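# Roll paving slab on rollers against the steel stop

## Task

Push the paving slab along on its rollers until it rests level on them and its front face touches the stop (the steel angle bolted across its path on the table) flat, over at least half the slab's width. It fails if the slab is carried, raised beyond a slight amount (even at one end), if a roller is held under it above the table, or if anything other than its rollers or the table supports it from underneath. Pressing down on top to tip it along the way is allowed. The result has to stay in place without the robot holding it, and the slab should not slide off its rollers onto the table. Partial progress is judged by how close to the stop the slab ends up on its rollers.

## Robot and tools

Robot: two 7-joint arms, left_arm and right_arm, each ending in a two-finger parallel gripper. Joint order everywhere (rows and result lists): waist, shoulder, upper arm roll, elbow, forearm roll, wrist pitch, wrist roll.

Frame: one shared scene frame. Origin sits on the table surface midway between the arms; +z up, +x out across the table, left_arm on the +y side ('left'/'right' are names, not image sides). Gripper poses in results are end_effector_position (metres) and end_effector_quat_wxyz; the printed position may be off, more so at long reach. The gripper's fingers point along its own +z and close along its y. The reported point lies between the pads when shut; closed fingertips extend about 33 mm past it, open ones about 9 mm. Closing pushes the tips roughly 24 mm farther out, so keep clearance above surfaces.

execute_actions(actions): actions is a list of actions; each action is a list of 1 to 15 rows; each row is one control step of 1/30 s. A short action repeats its final row for the remaining steps. Each row is a single flat list of 20 numbers in [-1, 1], covering both arms even if one stays still: left_arm's 7 joint values, its gripper position, force_limit, speed, then the same 10 for right_arm. Joint values are offsets (not poses) from that arm's joint angles at the start of the action, not from the previous row; the first action of a call starts from the last reported angles. Scale: 1.0 equals 1.427 rad for waist, shoulder, upper arm roll and elbow, 3.044 rad for forearm roll, 2.596 for wrist pitch, 3.91 for wrist roll. Stated joint ranges (rad): waist -2.744..2.744, shoulder -1.784..1.784, upper arm roll -2.901..2.901, elbow -3.042..-0.152, forearm roll -2.807..2.807, wrist pitch 0.544..4.517, wrist roll -3.016..3.016 (true ends may differ by up to 0.018). An action aiming more than 0.018 rad beyond a range end is rejected for both arms; if the first action fails this, or any action is malformed, nothing in the call runs. Joints pushed to a real end stop there and the result notes 'joint sent to its limit'. An empty list just returns state and images.

Gripper numbers (absolute settings, not offsets): position +1 = fully open, 140 mm; pads touch near -0.8; -1 closes until blocked. force_limit: about 14 N at -1, 60 N at 0, 107 N at +1. speed: roughly 30, 140, 250 mm/s at -1, 0, +1. Resend an arm's last three gripper numbers to leave it unchanged; 0 is a real command. object_status: 0 moving, 1 blocked while opening, 2 blocked while closing (a grip), 3 reached target or pads met. To squeeze harder while status is 2, raise force_limit and shift position slightly (e.g. -1 to -0.98). position_measured is in counts: 3 open, 230 closed, not linear.

Motion limits: each step the joint target is kept within a lead of the measured angle (0.248 rad for the first four joints, 0.677 forearm roll, 0.715 wrist pitch, 1.54 wrist roll), and targets are scaled back if they would shift the gripper over 70 mm from where it is. Big offsets therefore take several actions, and an unfinished one may need recommanding. 'Joint targets' shows what joints are currently driven toward.

move(target, speed, blocking): target is one 20-number row laid out as above; its joint values are offsets from the Joint positions in the most recent result that lists them; gripper values apply at once. speed in rad/s, 0.01 to 2 (default 0.5), sets the peak rate of whichever joint travels farthest; all joints finish together, lasting 0.5 to 10 s, cut off at 10 s. It does not avoid obstacles or the other arm. Faster motion and targets set deeper past a contact mean harder hits and presses. blocking=false returns after 0.5 s while motion continues; then only wait or stop are accepted until an ending is shown. The 'move:' line reports the ending (done, off_target, moving, held, fault), limits=held or limits=none, and each arm's joint farthest from target. To keep an arm pressing as before, command offsets equal to its Joint targets minus Joint positions.

wait(seconds): 0 to 10; arms keep their last command; returns early if a running move ends. stop(): brakes a running move (needs room). zoom_image(camera, region): camera is cam_high, cam_low, cam_left_wrist or cam_right_wrist (each 896x504); region [x0, y0, x1, y1] in pixels from the top-left, at most 504 by 504. set_collision_behavior(contact_force_n): 20, 40 or 85 N for all arms; starts at 20. finished_scene(scene): give the current scene's number; ends it irreversibly.

Results also contain Joint positions and velocities (rad, rad/s, per arm), joint torques, estimated external torques (incl. friction and held weight), step readings with HELD marks, and 'joint command not followed' when a clearance check altered targets.

Faults: if contact torque hits a joint's load limit (waist 20, shoulder 20, upper arm roll 18, elbow 18, forearm roll, wrist pitch, wrist roll 12 N m), or outside force reaches the contact force limit, that arm halts for 10 s and skips the rest of the call. Holding loads heats motors; MOTOR HOT warns, and an OVER-TEMPERATURE FAULT brakes the arm until cool.

Avoid: arms touching or pressing each other, knocking anything off the table, lifting the slab, letting it slide off its rollers, slams and forceful shoves. Loose objects may occasionally be nudged by an outside push.

Each tool is called after ">>>" in YAML: its name, and indented under it one key for each argument.

## Session

>>> execute_actions:
  actions: []

Scene clock: 0.00 s.
left_arm: end_effector_position=(+0.4868, +0.0152, +0.3470) position_measured=3 object_status=3 end_effector_quat_wxyz=(-0.367, -0.079, +0.693, -0.616) | right_arm: end_effector_position=(+0.5904, -0.5681, +0.2185) position_measured=3 object_status=3 end_effector_quat_wxyz=(-0.235, -0.028, +0.968, -0.080)
Joint names: [waist, shoulder, upper arm roll, elbow, forearm roll, wrist pitch, wrist roll]
Joint positions: left_arm=[-0.342  0.373  0.195 -1.944 -1.367  1.218  1.704] | right_arm=[-0.177  0.566 -0.11  -1.275 -0.205  1.41   1.318]
Joint velocities: left_arm=[ 0.    -0.     0.001  0.     0.002 -0.     0.002] | right_arm=[-0.001  0.001 -0.001 -0.     0.002 -0.    -0.001]
Joint torques (N m, as the joint torque sensors report them, + toward a larger angle): no reading
External joint torques (N m, as the arm's controller estimates them; a push from outside toward a larger angle lowers the number): no reading
Joint targets: left_arm=[-0.342 0.373 0.195 -1.944 -1.367 1.218 1.704] | right_arm=[-0.177 0.566 -0.110 -1.275 -0.205 1.410 1.318]

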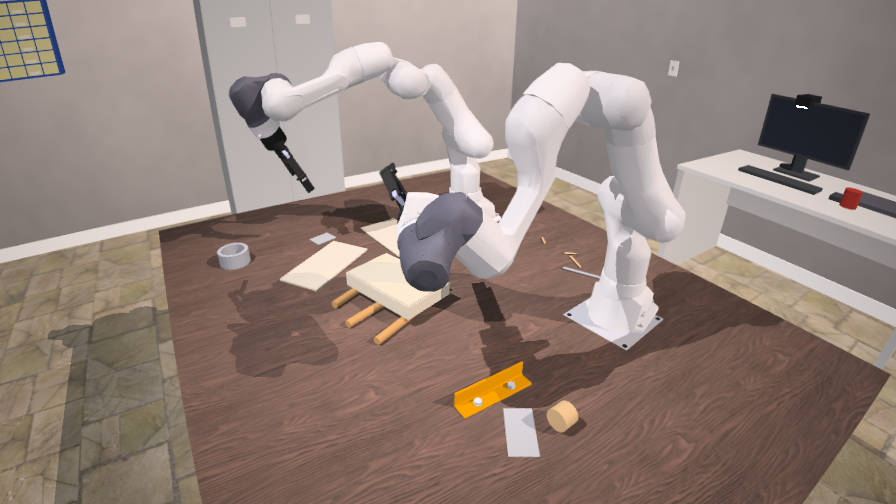

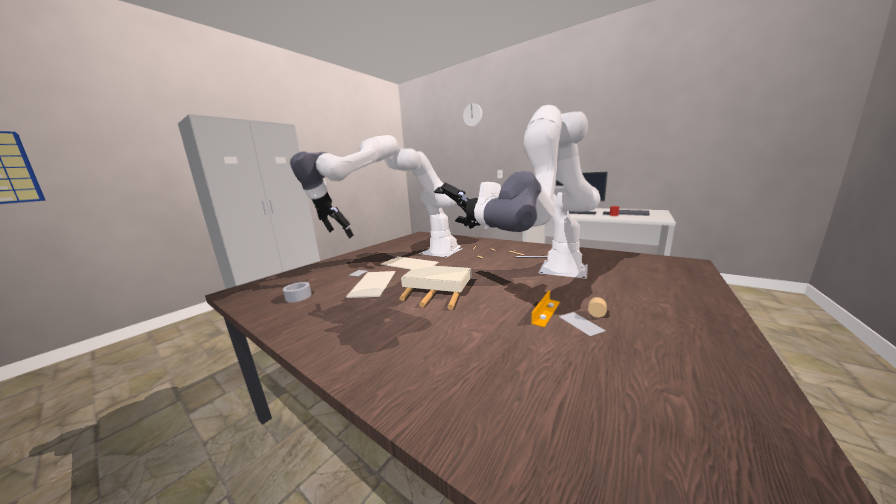

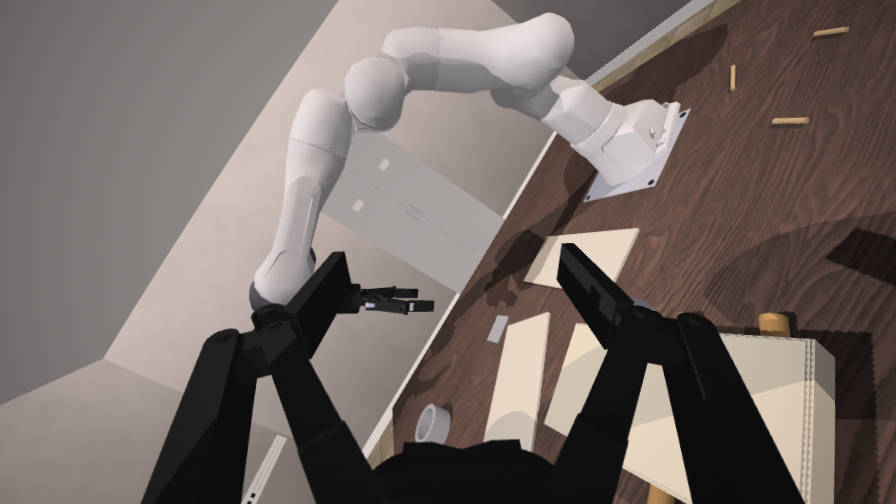

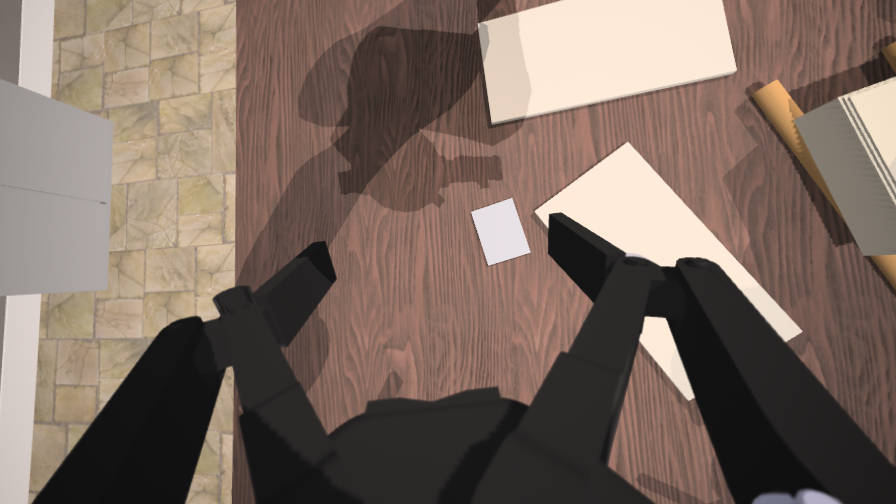

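>>> move:
  target: [0.029,-0.261,-0.137,0.241,0.449,0.147,-0.235,1,0,0,0,-0.397,0.077,-0.228,0.067,0.073,-0.136,1,0,0]
  speed: 0.8

Scene clock: 17.80 s.
left_arm: end_effector_position=(+0.5799, +0.2577, +0.4016) position_measured=3 object_status=3 end_effector_quat_wxyz=(-0.002, -0.300, +0.954, -0.001) | right_arm: end_effector_position=(+0.5887, -0.4425, +0.4023) position_measured=3 object_status=3 end_effector_quat_wxyz=(-0.001, -0.331, +0.944, -0.001)
Joint names: [waist, shoulder, upper arm roll, elbow, forearm roll, wrist pitch, wrist roll]
Joint positions: left_arm=[-0.303 -0.001  0.002 -1.601 -0.003  1.598  0.791] | right_arm=[-0.177 -0.    -0.002 -1.598 -0.004  1.597  0.793]
Joint velocities: left_arm=[ 0.     0.001 -0.    -0.     0.    -0.001 -0.007] | right_arm=[-0.    -0.    -0.001 -0.     0.001 -0.    -0.001]
Joint torques (N m, as the joint torque sensors report them, + toward a larger angle): left_arm=[  0.98 -29.12  -2.07  23.44   1.49   2.89  -0.14] | right_arm=[ -0.21 -31.79   0.94  21.64   1.39   2.99  -0.27]
External joint torques (N m, as the arm's controller estimates them; a push from outside toward a larger angle lowers the number): left_arm=[ 0.91  2.19 -2.14 -0.22  0.7   0.45 -0.14] | right_arm=[-0.15 -0.24  1.   -2.12  0.61  0.55 -0.27]
Joint targets: left_arm=[-0.301 0.001 -0.000 -1.600 -0.000 1.600 0.785] | right_arm=[-0.177 -0.000 -0.000 -1.600 -0.001 1.599 0.786]
move: done; limits=none; left_arm: farthest joint: the wrist roll, 0.006 radians from its target (0.919 radians at the start); right_arm: farthest joint: the wrist roll, 0.007 radians from its target (0.532 radians at the start)

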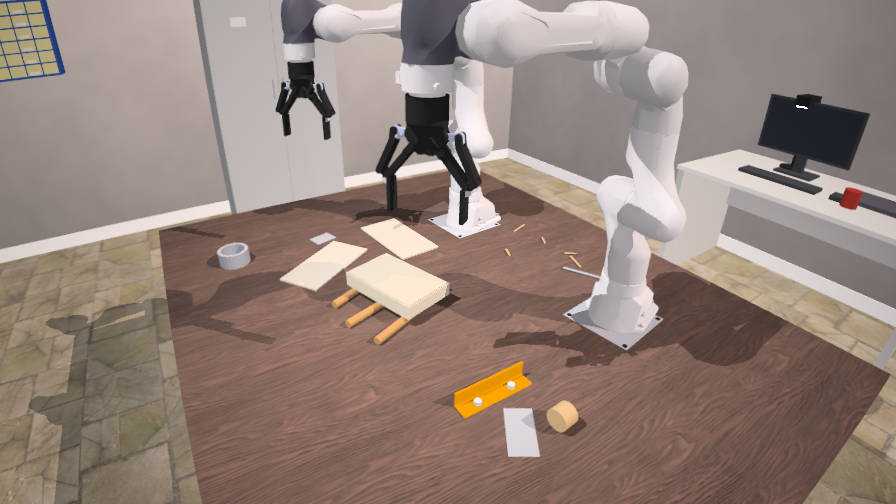

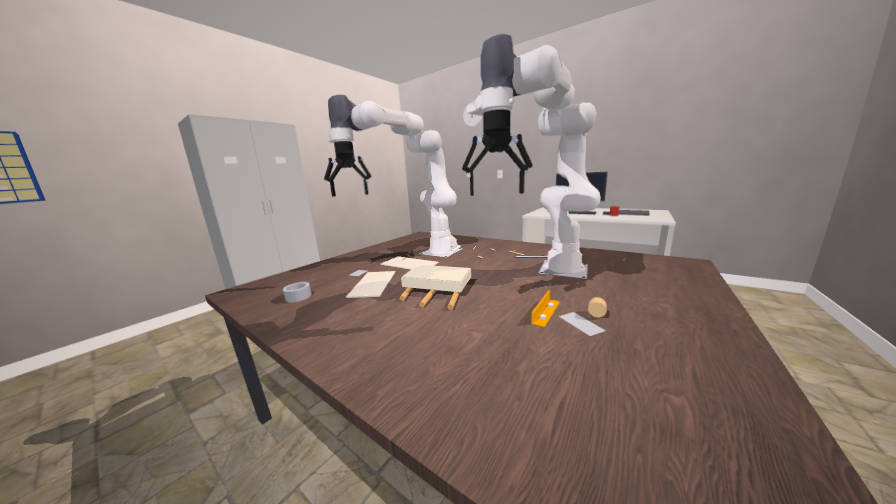

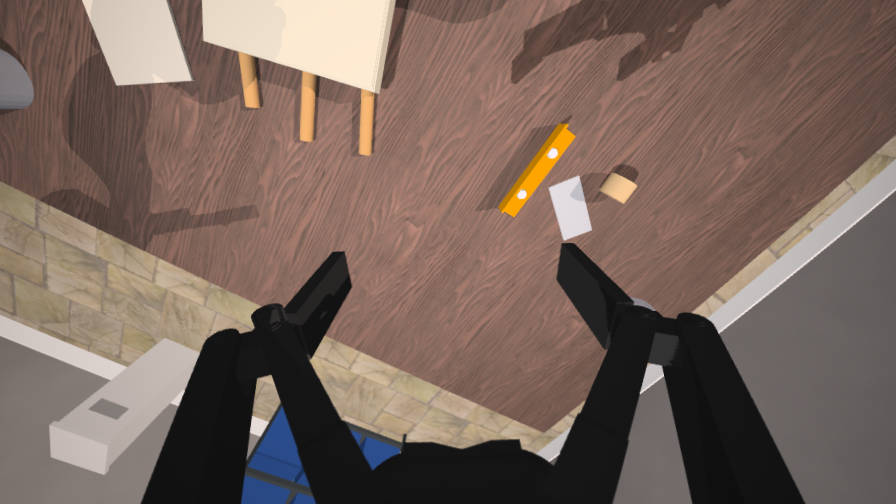

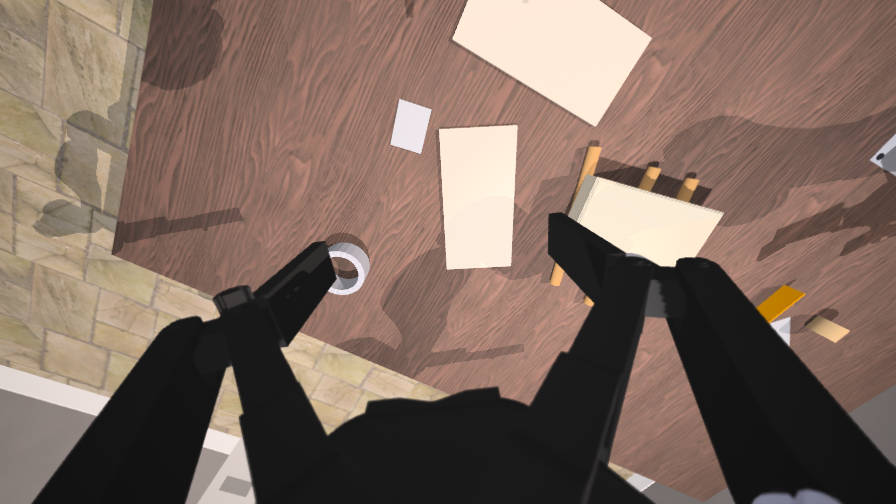

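>>> zoom_image:
  camera: "cam_high"
  region: [300,200,620,440]

>>> zoom_image:
  camera: "cam_low"
  region: [380,240,620,350]

Region (300, 200, 620, 440) of cam_high's 896x504 image, scaled by 1.575, with more detail than that image has; it fills the top 378 rows of this view, and the rest is white.

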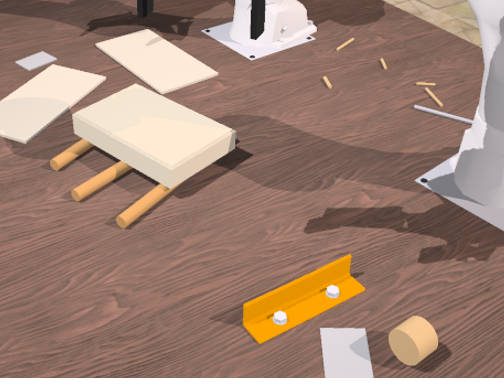

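Region (380, 240, 620, 350) of cam_low's 896x504 image, scaled by 2.100, with more detail than that image has; it fills the top 231 rows of this view, and the rest is white.

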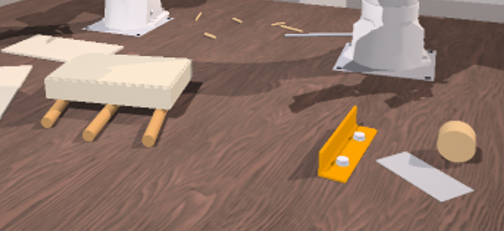

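>>> move:
  target: [-0.094,0,0,0,0,-0.19,0.2,1,0,0,0,0,0,0,0,-0.19,0.2,1,0,0]
  speed: 0.8

Scene clock: 52.47 s.
left_arm: end_effector_position=(+0.4092, +0.2344, +0.3981) position_measured=3 object_status=3 end_effector_quat_wxyz=(-0.242, +0.145, +0.959, +0.036) | right_arm: end_effector_position=(+0.4289, -0.4259, +0.3986) position_measured=3 object_status=3 end_effector_quat_wxyz=(-0.243, +0.049, +0.969, +0.011)
Joint names: [waist, shoulder, upper arm roll, elbow, forearm roll, wrist pitch, wrist roll]
Joint positions: left_arm=[-0.435 -0.001  0.002 -1.601 -0.003  1.107  1.567] | right_arm=[-0.177 -0.    -0.002 -1.598 -0.004  1.106  1.568]
Joint velocities: left_arm=[ 0.003  0.001  0.     0.001  0.001 -0.001  0.005] | right_arm=[-0.     0.001 -0.001  0.    -0.001  0.     0.005]
Joint torques (N m, as the joint torque sensors report them, + toward a larger angle): left_arm=[ -1.   -29.17  -1.71  22.2    0.69   0.63   0.28] | right_arm=[  0.07 -29.79   0.04  22.1    0.66   0.88   0.35]
External joint torques (N m, as the arm's controller estimates them; a push from outside toward a larger angle lowers the number): left_arm=[-1.11  0.77 -1.81 -0.05 -0.13 -0.37  0.27] | right_arm=[ 0.24  0.25  0.2  -0.17 -0.12 -0.12  0.34]
Joint targets: left_arm=[-0.437 -0.001 0.002 -1.601 -0.003 1.105 1.573] | right_arm=[-0.177 -0.000 -0.002 -1.598 -0.004 1.104 1.575]
move: done; limits=none; left_arm: farthest joint: the wrist roll, 0.006 radians from its target (0.784 radians at the start); right_arm: farthest joint: the wrist roll, 0.008 radians from its target (0.783 radians at the start)

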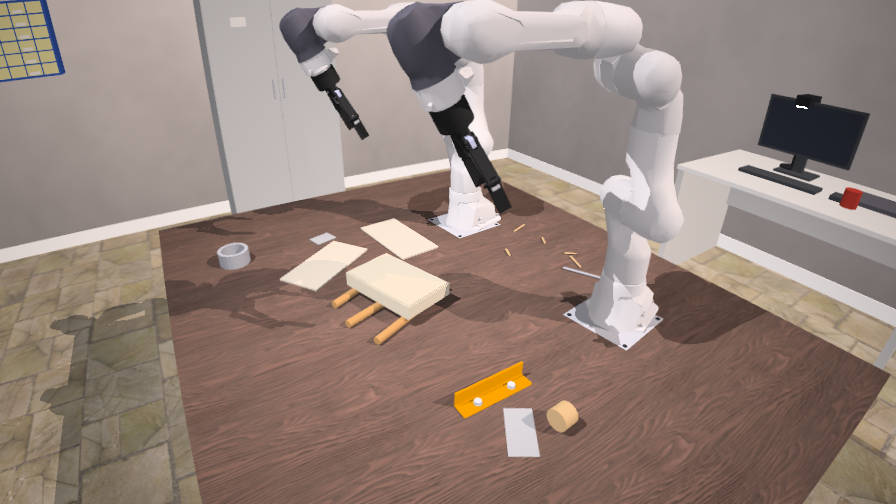

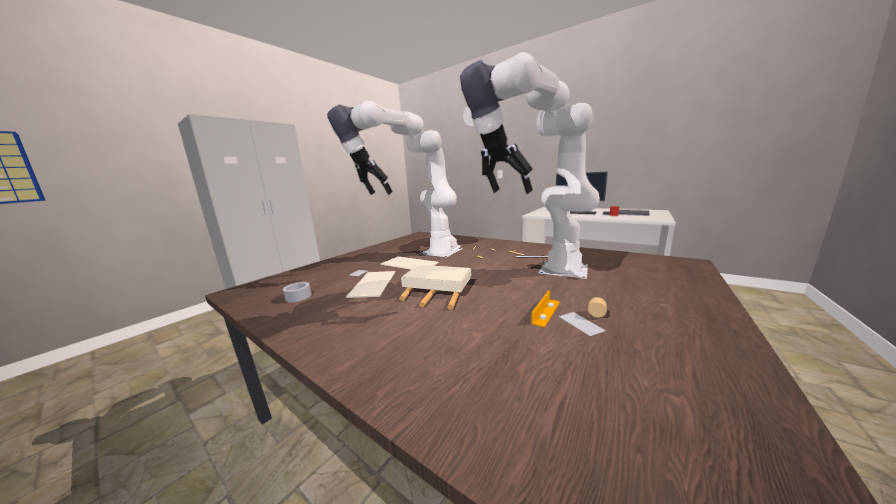

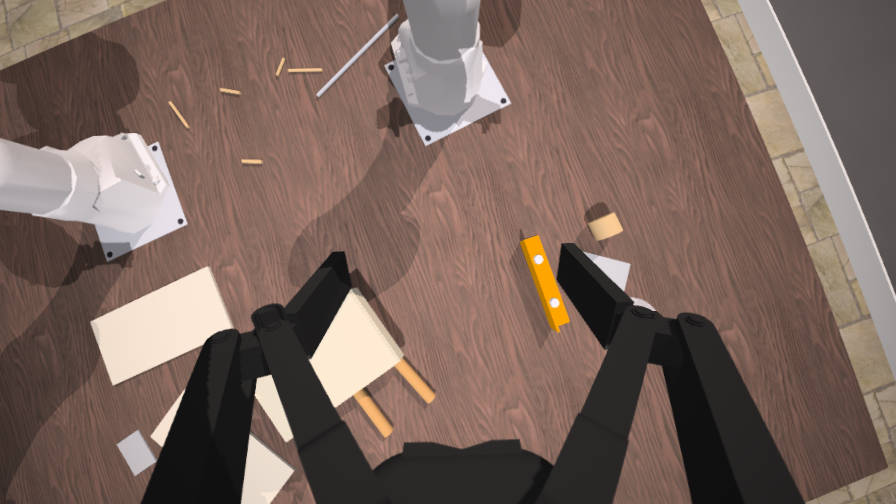

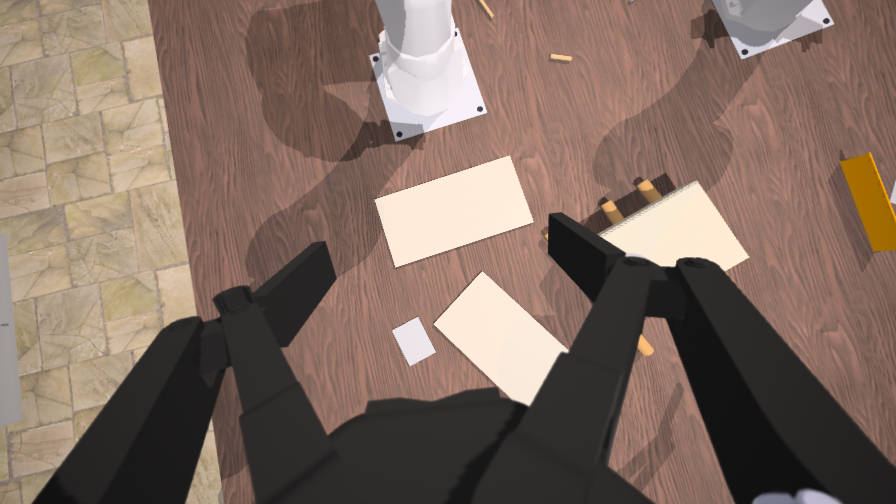

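>>> move:
  target: [-0.15,0.08,0,0.08,0,0,0,1,0,0,0.2,0.042,0,-0.473,0,0.4727,-0.416,1,0,0]
  speed: 0.9

Scene clock: 99.40 s.
left_arm: end_effector_position=(+0.4059, +0.1406, +0.3864) position_measured=3 object_status=3 end_effector_quat_wxyz=(-0.237, +0.246, +0.938, +0.061) | right_arm: end_effector_position=(+0.5517, -0.2910, +0.1202) position_measured=3 object_status=3 end_effector_quat_wxyz=(+0.001, +0.785, -0.620, +0.001)
Joint names: [waist, shoulder, upper arm roll, elbow, forearm roll, wrist pitch, wrist roll]
Joint positions: left_arm=[-0.647  0.112  0.002 -1.489 -0.003  1.107  1.569] | right_arm=[ 0.106  0.06  -0.003 -2.271 -0.004  2.331 -0.051]
Joint velocities: left_arm=[-0.001  0.001 -0.001  0.     0.     0.001  0.   ] | right_arm=[ 0.001  0.     0.001 -0.    -0.002 -0.    -0.006]
Joint torques (N m, as the joint torque sensors report them, + toward a larger angle): left_arm=[ -1.14 -32.32  -1.59  23.32   0.71   1.04   0.01] | right_arm=[  0.83 -31.65   0.22  20.1    0.45   3.    -0.27]
External joint torques (N m, as the arm's controller estimates them; a push from outside toward a larger angle lowers the number): left_arm=[-1.07  1.47 -1.63  1.06 -0.09  0.05  0.  ] | right_arm=[ 0.62  0.12 -0.04 -1.8  -0.12  0.49 -0.26]
Joint targets: left_arm=[-0.649 0.113 0.002 -1.487 -0.003 1.107 1.567] | right_arm=[0.108 0.060 -0.002 -2.273 -0.004 2.333 -0.059]
move: done; limits=none; left_arm: farthest joint: the waist, 0.002 radians from its target (0.214 radians at the start); right_arm: farthest joint: the wrist roll, 0.007 radians from its target (1.628 radians at the start)

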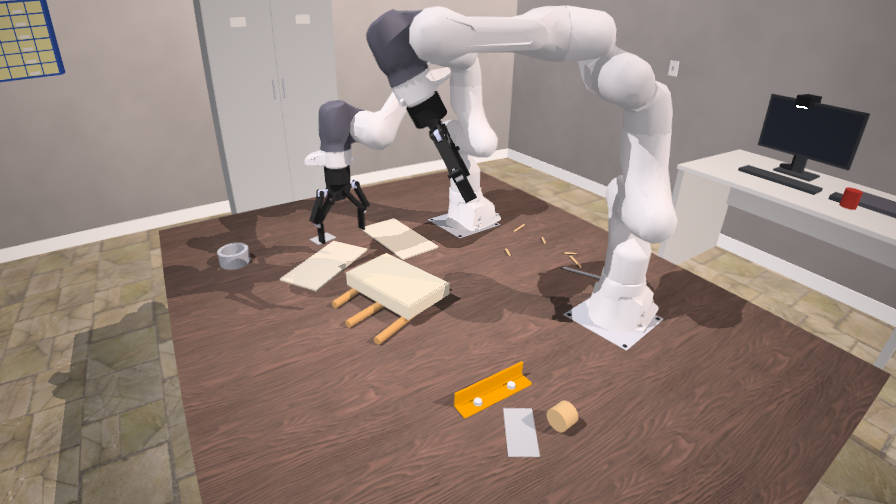

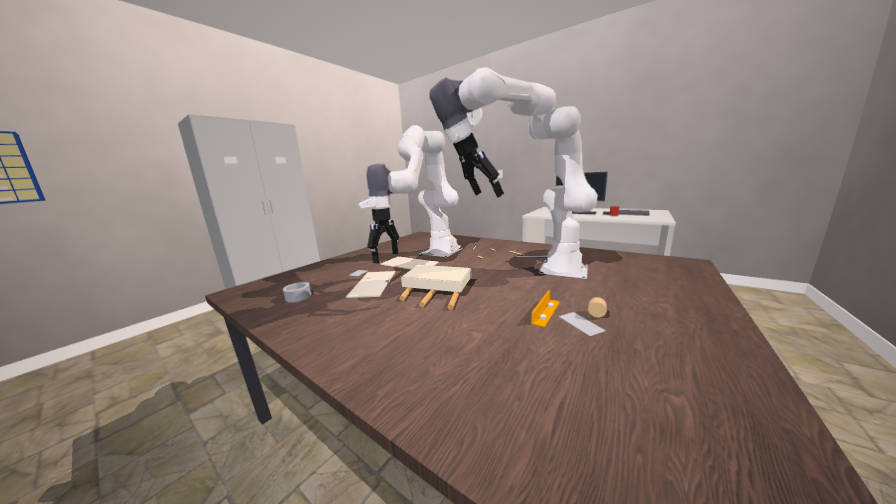

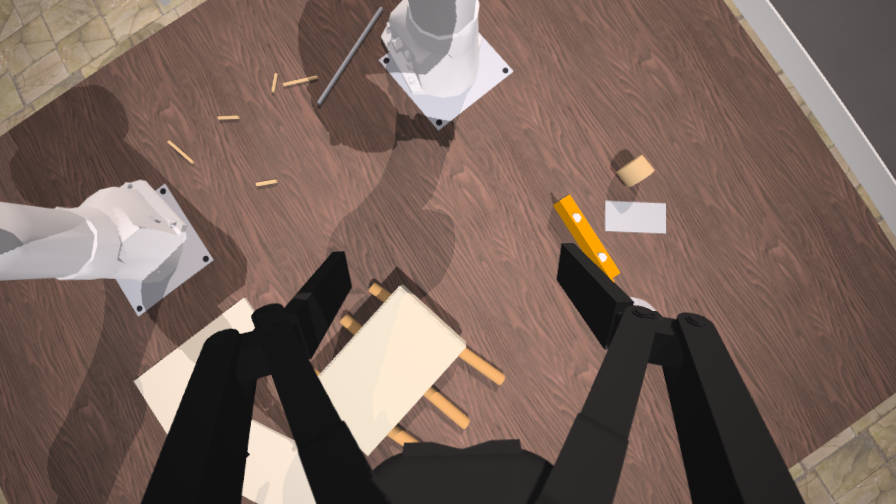

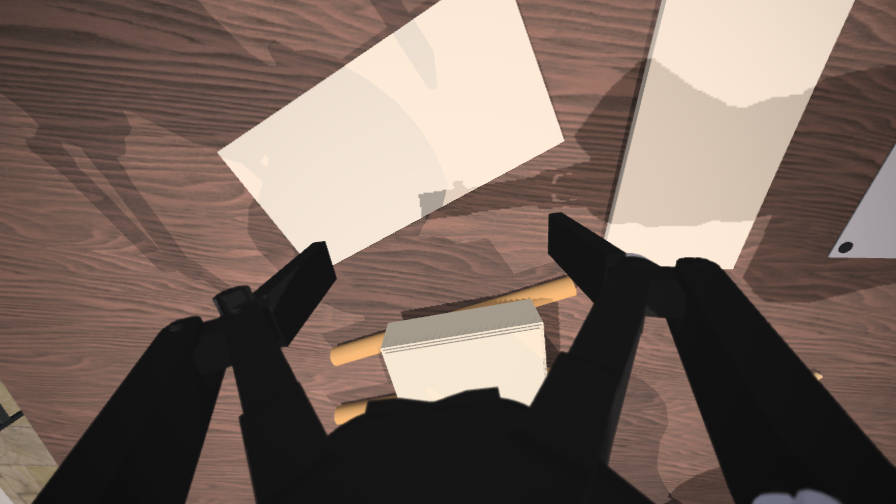

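>>> move:
  target: [0,0,0,0,0,0,0,1,0,0,0.066,0.078,0,-0.038,0,0.064,0.017,1,0,0]
  speed: 0.3

Scene clock: 115.60 s.
left_arm: end_effector_position=(+0.4059, +0.1406, +0.3864) position_measured=3 object_status=3 end_effector_quat_wxyz=(-0.237, +0.246, +0.938, +0.061) | right_arm: end_effector_position=(+0.5371, -0.2452, +0.0553) position_measured=3 object_status=3 end_effector_quat_wxyz=(+0.001, +0.795, -0.607, +0.001)
Joint names: [waist, shoulder, upper arm roll, elbow, forearm roll, wrist pitch, wrist roll]
Joint positions: left_arm=[-0.647  0.112  0.002 -1.489 -0.003  1.107  1.569] | right_arm=[ 0.197  0.171 -0.003 -2.324 -0.004  2.495  0.007]
Joint velocities: left_arm=[-0.001  0.002 -0.002  0.    -0.003  0.001 -0.   ] | right_arm=[ 0.     0.001 -0.002  0.    -0.     0.003  0.007]
Joint torques (N m, as the joint torque sensors report them, + toward a larger angle): left_arm=[ -0.15 -32.92  -0.95  21.92   0.8    0.97   0.02] | right_arm=[  1.36 -32.85   0.28  18.89   0.43   3.09   0.31]
External joint torques (N m, as the arm's controller estimates them; a push from outside toward a larger angle lowers the number): left_arm=[-0.01  0.89 -0.94 -0.35  0.01 -0.02  0.01] | right_arm=[ 1.48  0.44  0.25 -0.93 -0.06  0.61  0.31]
Joint targets: left_arm=[-0.647 0.112 0.002 -1.489 -0.003 1.107 1.569] | right_arm=[0.200 0.171 -0.003 -2.325 -0.004 2.497 0.015]
move: done; limits=none; left_arm: farthest joint: the waist, 0.000 radians from its target (0.000 radians at the start); right_arm: farthest joint: the wrist roll, 0.008 radians from its target (0.069 radians at the start)

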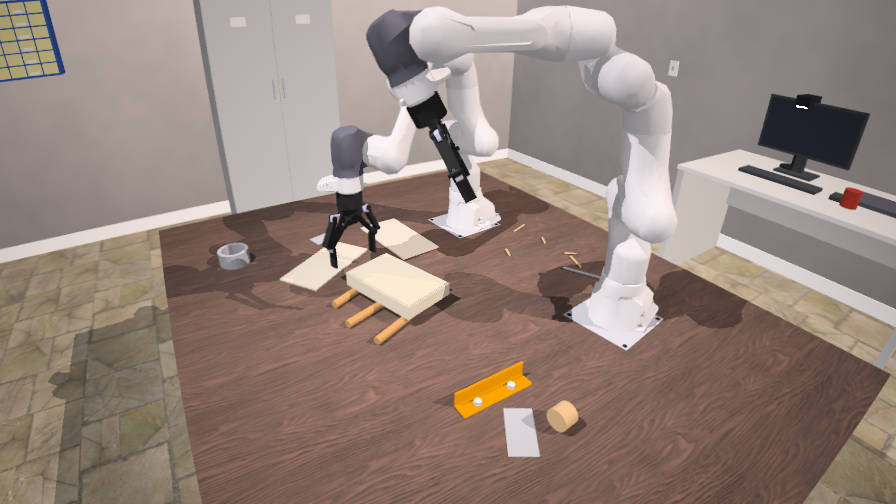

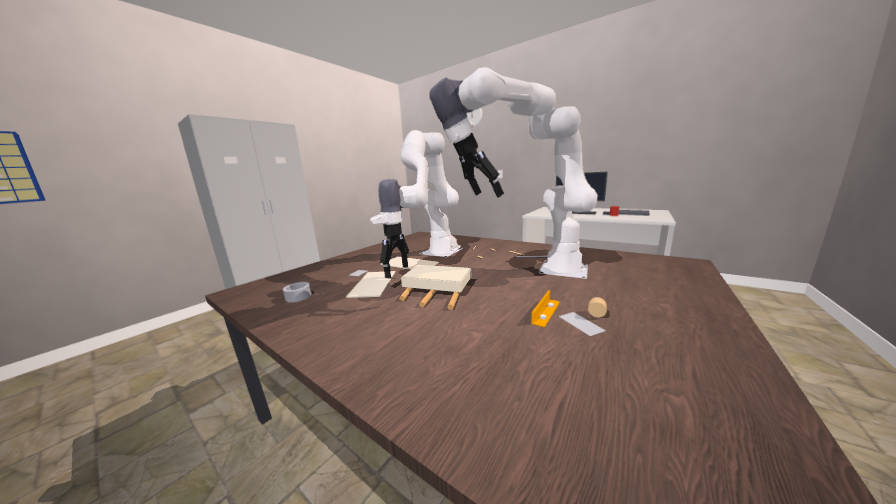

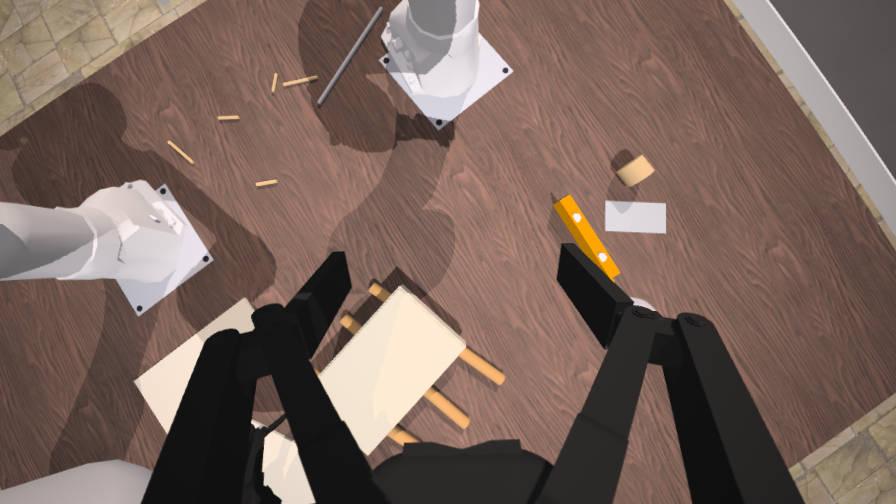

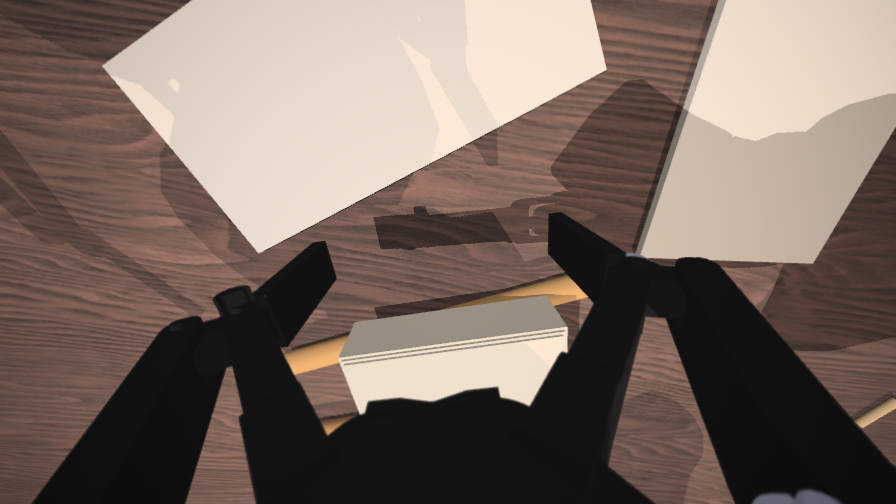

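>>> set_collision_behavior:
  contact_force_n: 40

>>> move:
  target: [0,0,0,0,0,0,0,1,0,0,0.08,-0.008,0,0,0,-0.004,0.031,0.45,0,0]
  speed: 0.08

Set on each arm: contact force limit 40 N; load limits (N m) waist: 35, shoulder: 35, upper arm roll: 32, elbow: 30, forearm roll: 12, wrist pitch: 12, wrist roll: 12.

Scene clock: 126.17 s.
left_arm: end_effector_position=(+0.4059, +0.1406, +0.3864) position_measured=3 object_status=3 end_effector_quat_wxyz=(-0.237, +0.246, +0.938, +0.061) | right_arm: end_effector_position=(+0.5186, -0.1904, +0.0596) position_measured=72 object_status=3 end_effector_quat_wxyz=(-0.000, +0.794, -0.608, +0.002)
Joint names: [waist, shoulder, upper arm roll, elbow, forearm roll, wrist pitch, wrist roll]
Joint positions: left_arm=[-0.647  0.112  0.002 -1.489 -0.003  1.107  1.569] | right_arm=[ 0.309  0.161 -0.003 -2.324 -0.004  2.487  0.121]
Joint velocities: left_arm=[-0.001  0.    -0.001 -0.     0.001 -0.    -0.001] | right_arm=[ 0.     0.    -0.    -0.     0.001  0.     0.008]
Joint torques (N m, as the joint torque sensors report them, + toward a larger angle): left_arm=[ -0.38 -33.25  -0.84  21.79   0.81   0.98   0.04] | right_arm=[  1.76 -33.75   0.14  19.62   0.49   2.42   0.4 ]
External joint torques (N m, as the arm's controller estimates them; a push from outside toward a larger angle lowers the number): left_arm=[-0.29  0.57 -0.86 -0.47  0.   -0.01  0.03] | right_arm=[ 1.71 -0.52 -0.04 -0.45  0.   -0.08  0.4 ]
Joint targets: left_arm=[-0.647 0.112 0.002 -1.489 -0.003 1.107 1.569] | right_arm=[0.311 0.159 -0.003 -2.324 -0.004 2.485 0.128]
move: done; limits=none; left_arm: farthest joint: the waist, 0.000 radians from its target (0.000 radians at the start); right_arm: farthest joint: the wrist roll, 0.008 radians from its target (0.119 radians at the start)

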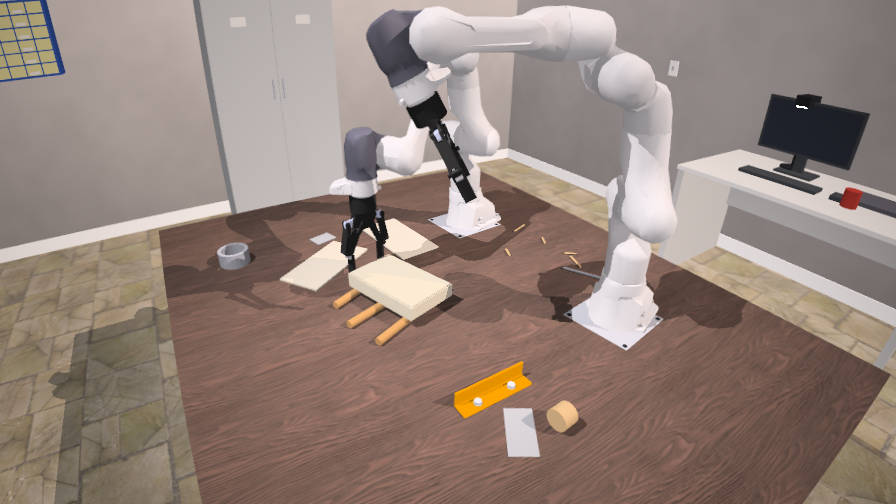

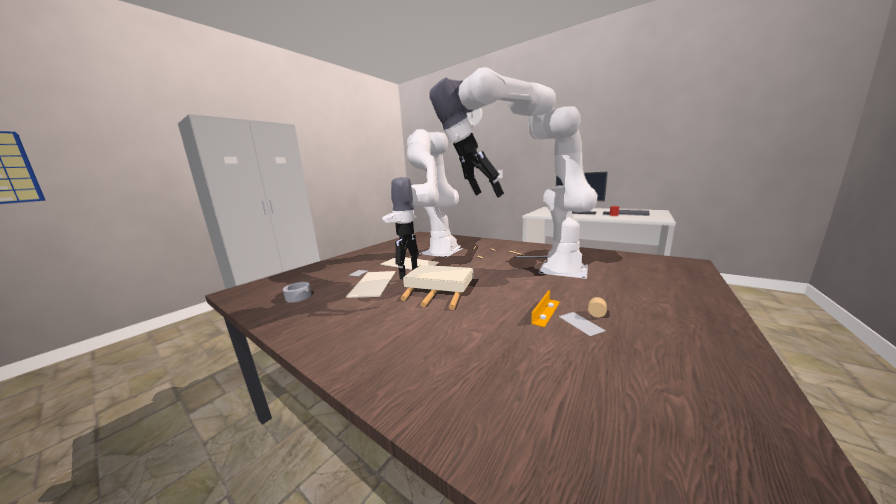

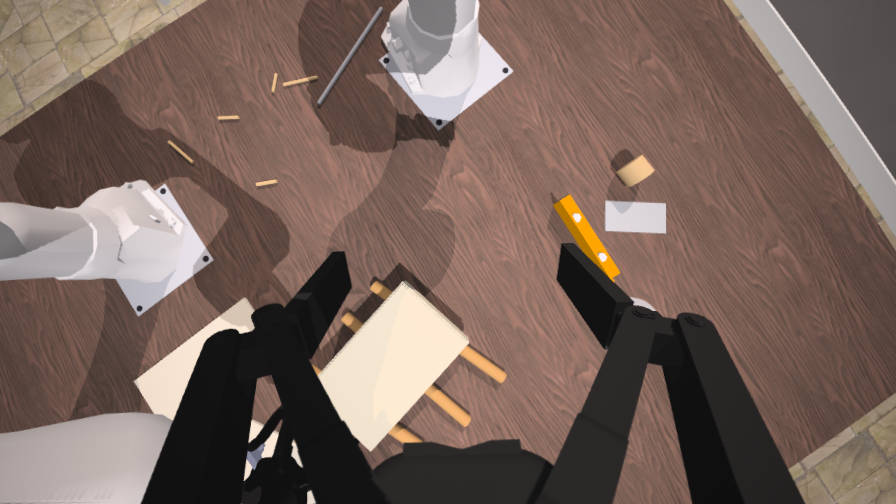

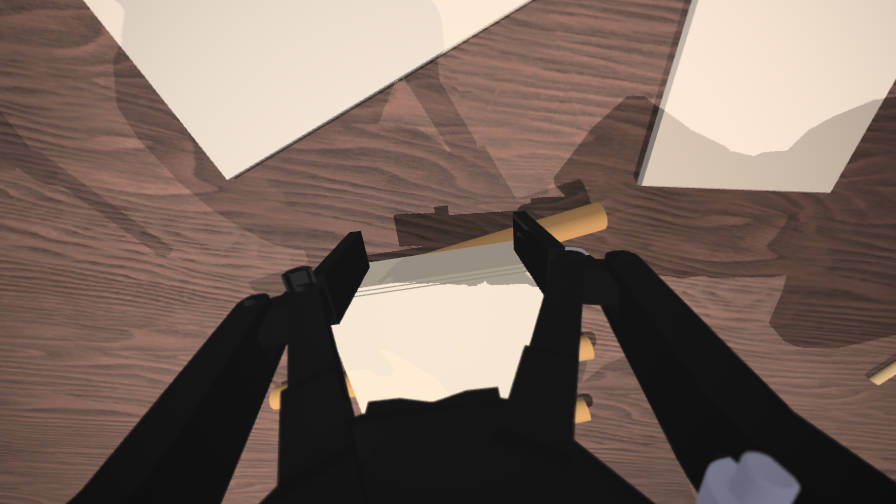

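>>> move:
  target: [0,0,0,0,0,0,0,1,0,0,0.096,0.006,0,0.01,0,-0.002,0.04,0.45,0,0]
  speed: 0.05

Scene clock: 139.50 s.
left_arm: end_effector_position=(+0.4059, +0.1406, +0.3864) position_measured=3 object_status=3 end_effector_quat_wxyz=(-0.237, +0.246, +0.938, +0.061) | right_arm: end_effector_position=(+0.4919, -0.1256, +0.0605) position_measured=72 object_status=3 end_effector_quat_wxyz=(-0.001, +0.790, -0.613, +0.002)
Joint names: [waist, shoulder, upper arm roll, elbow, forearm roll, wrist pitch, wrist roll]
Joint positions: left_arm=[-0.647  0.112  0.002 -1.489 -0.003  1.107  1.569] | right_arm=[ 0.443  0.168 -0.003 -2.312 -0.004  2.483  0.269]
Joint velocities: left_arm=[-0.002  0.002  0.     0.     0.001  0.    -0.001] | right_arm=[-0.001  0.     0.002  0.001 -0.     0.     0.004]
Joint torques (N m, as the joint torque sensors report them, + toward a larger angle): left_arm=[ -0.15 -33.14  -1.17  21.49   0.71   1.     0.05] | right_arm=[  1.42 -32.03   0.87  21.03   0.37   2.43   0.4 ]
External joint torques (N m, as the arm's controller estimates them; a push from outside toward a larger angle lowers the number): left_arm=[-0.07  0.51 -1.21 -0.71 -0.09  0.01  0.04] | right_arm=[ 1.42  1.54  0.73  0.9  -0.12 -0.06  0.4 ]
Joint targets: left_arm=[-0.647 0.112 0.002 -1.489 -0.003 1.107 1.569] | right_arm=[0.446 0.170 -0.003 -2.310 -0.004 2.482 0.277]
move: done; limits=none; left_arm: farthest joint: the waist, 0.000 radians from its target (0.000 radians at the start); right_arm: farthest joint: the wrist roll, 0.009 radians from its target (0.155 radians at the start)

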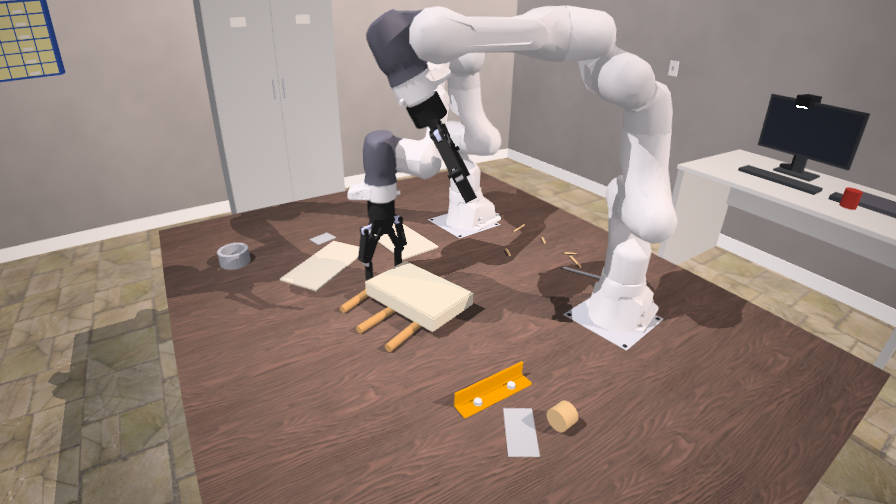

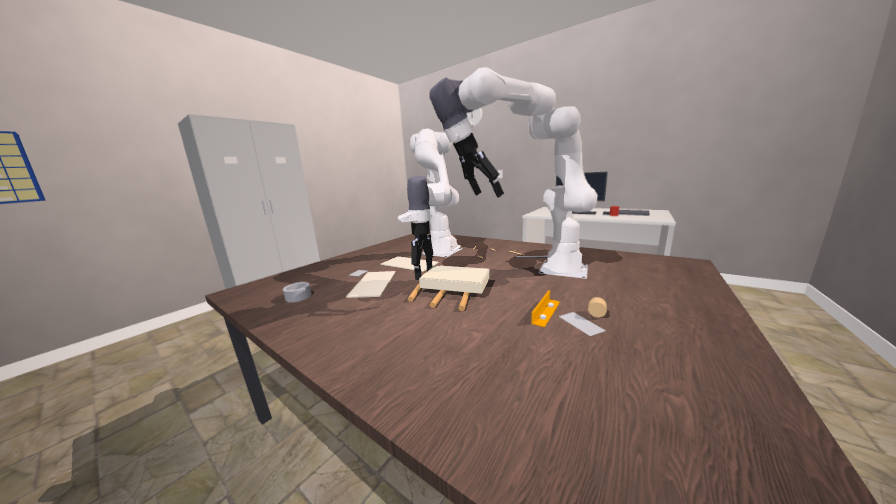

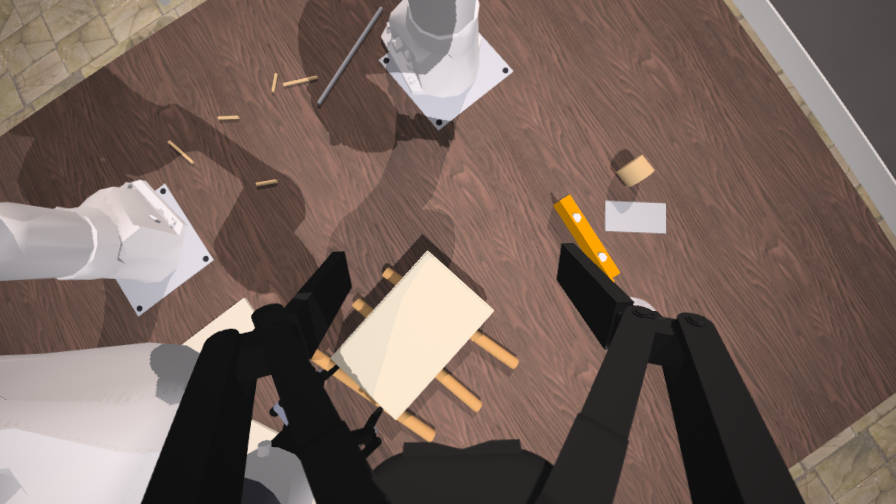

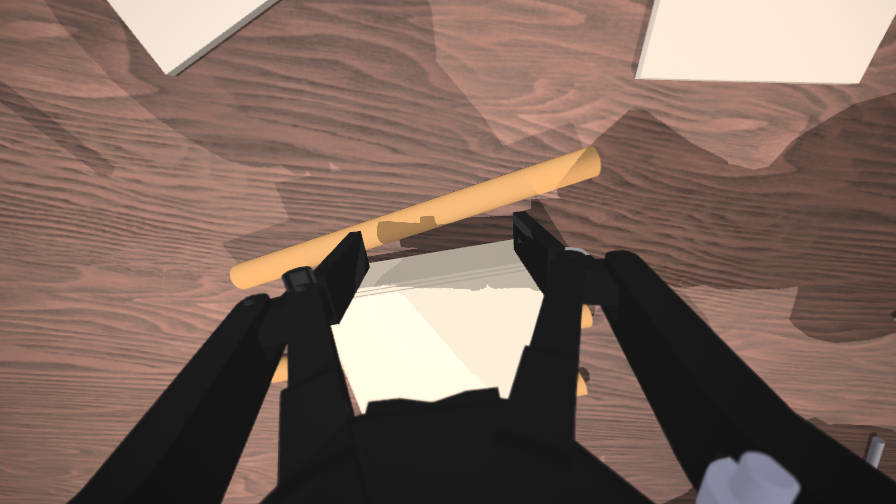

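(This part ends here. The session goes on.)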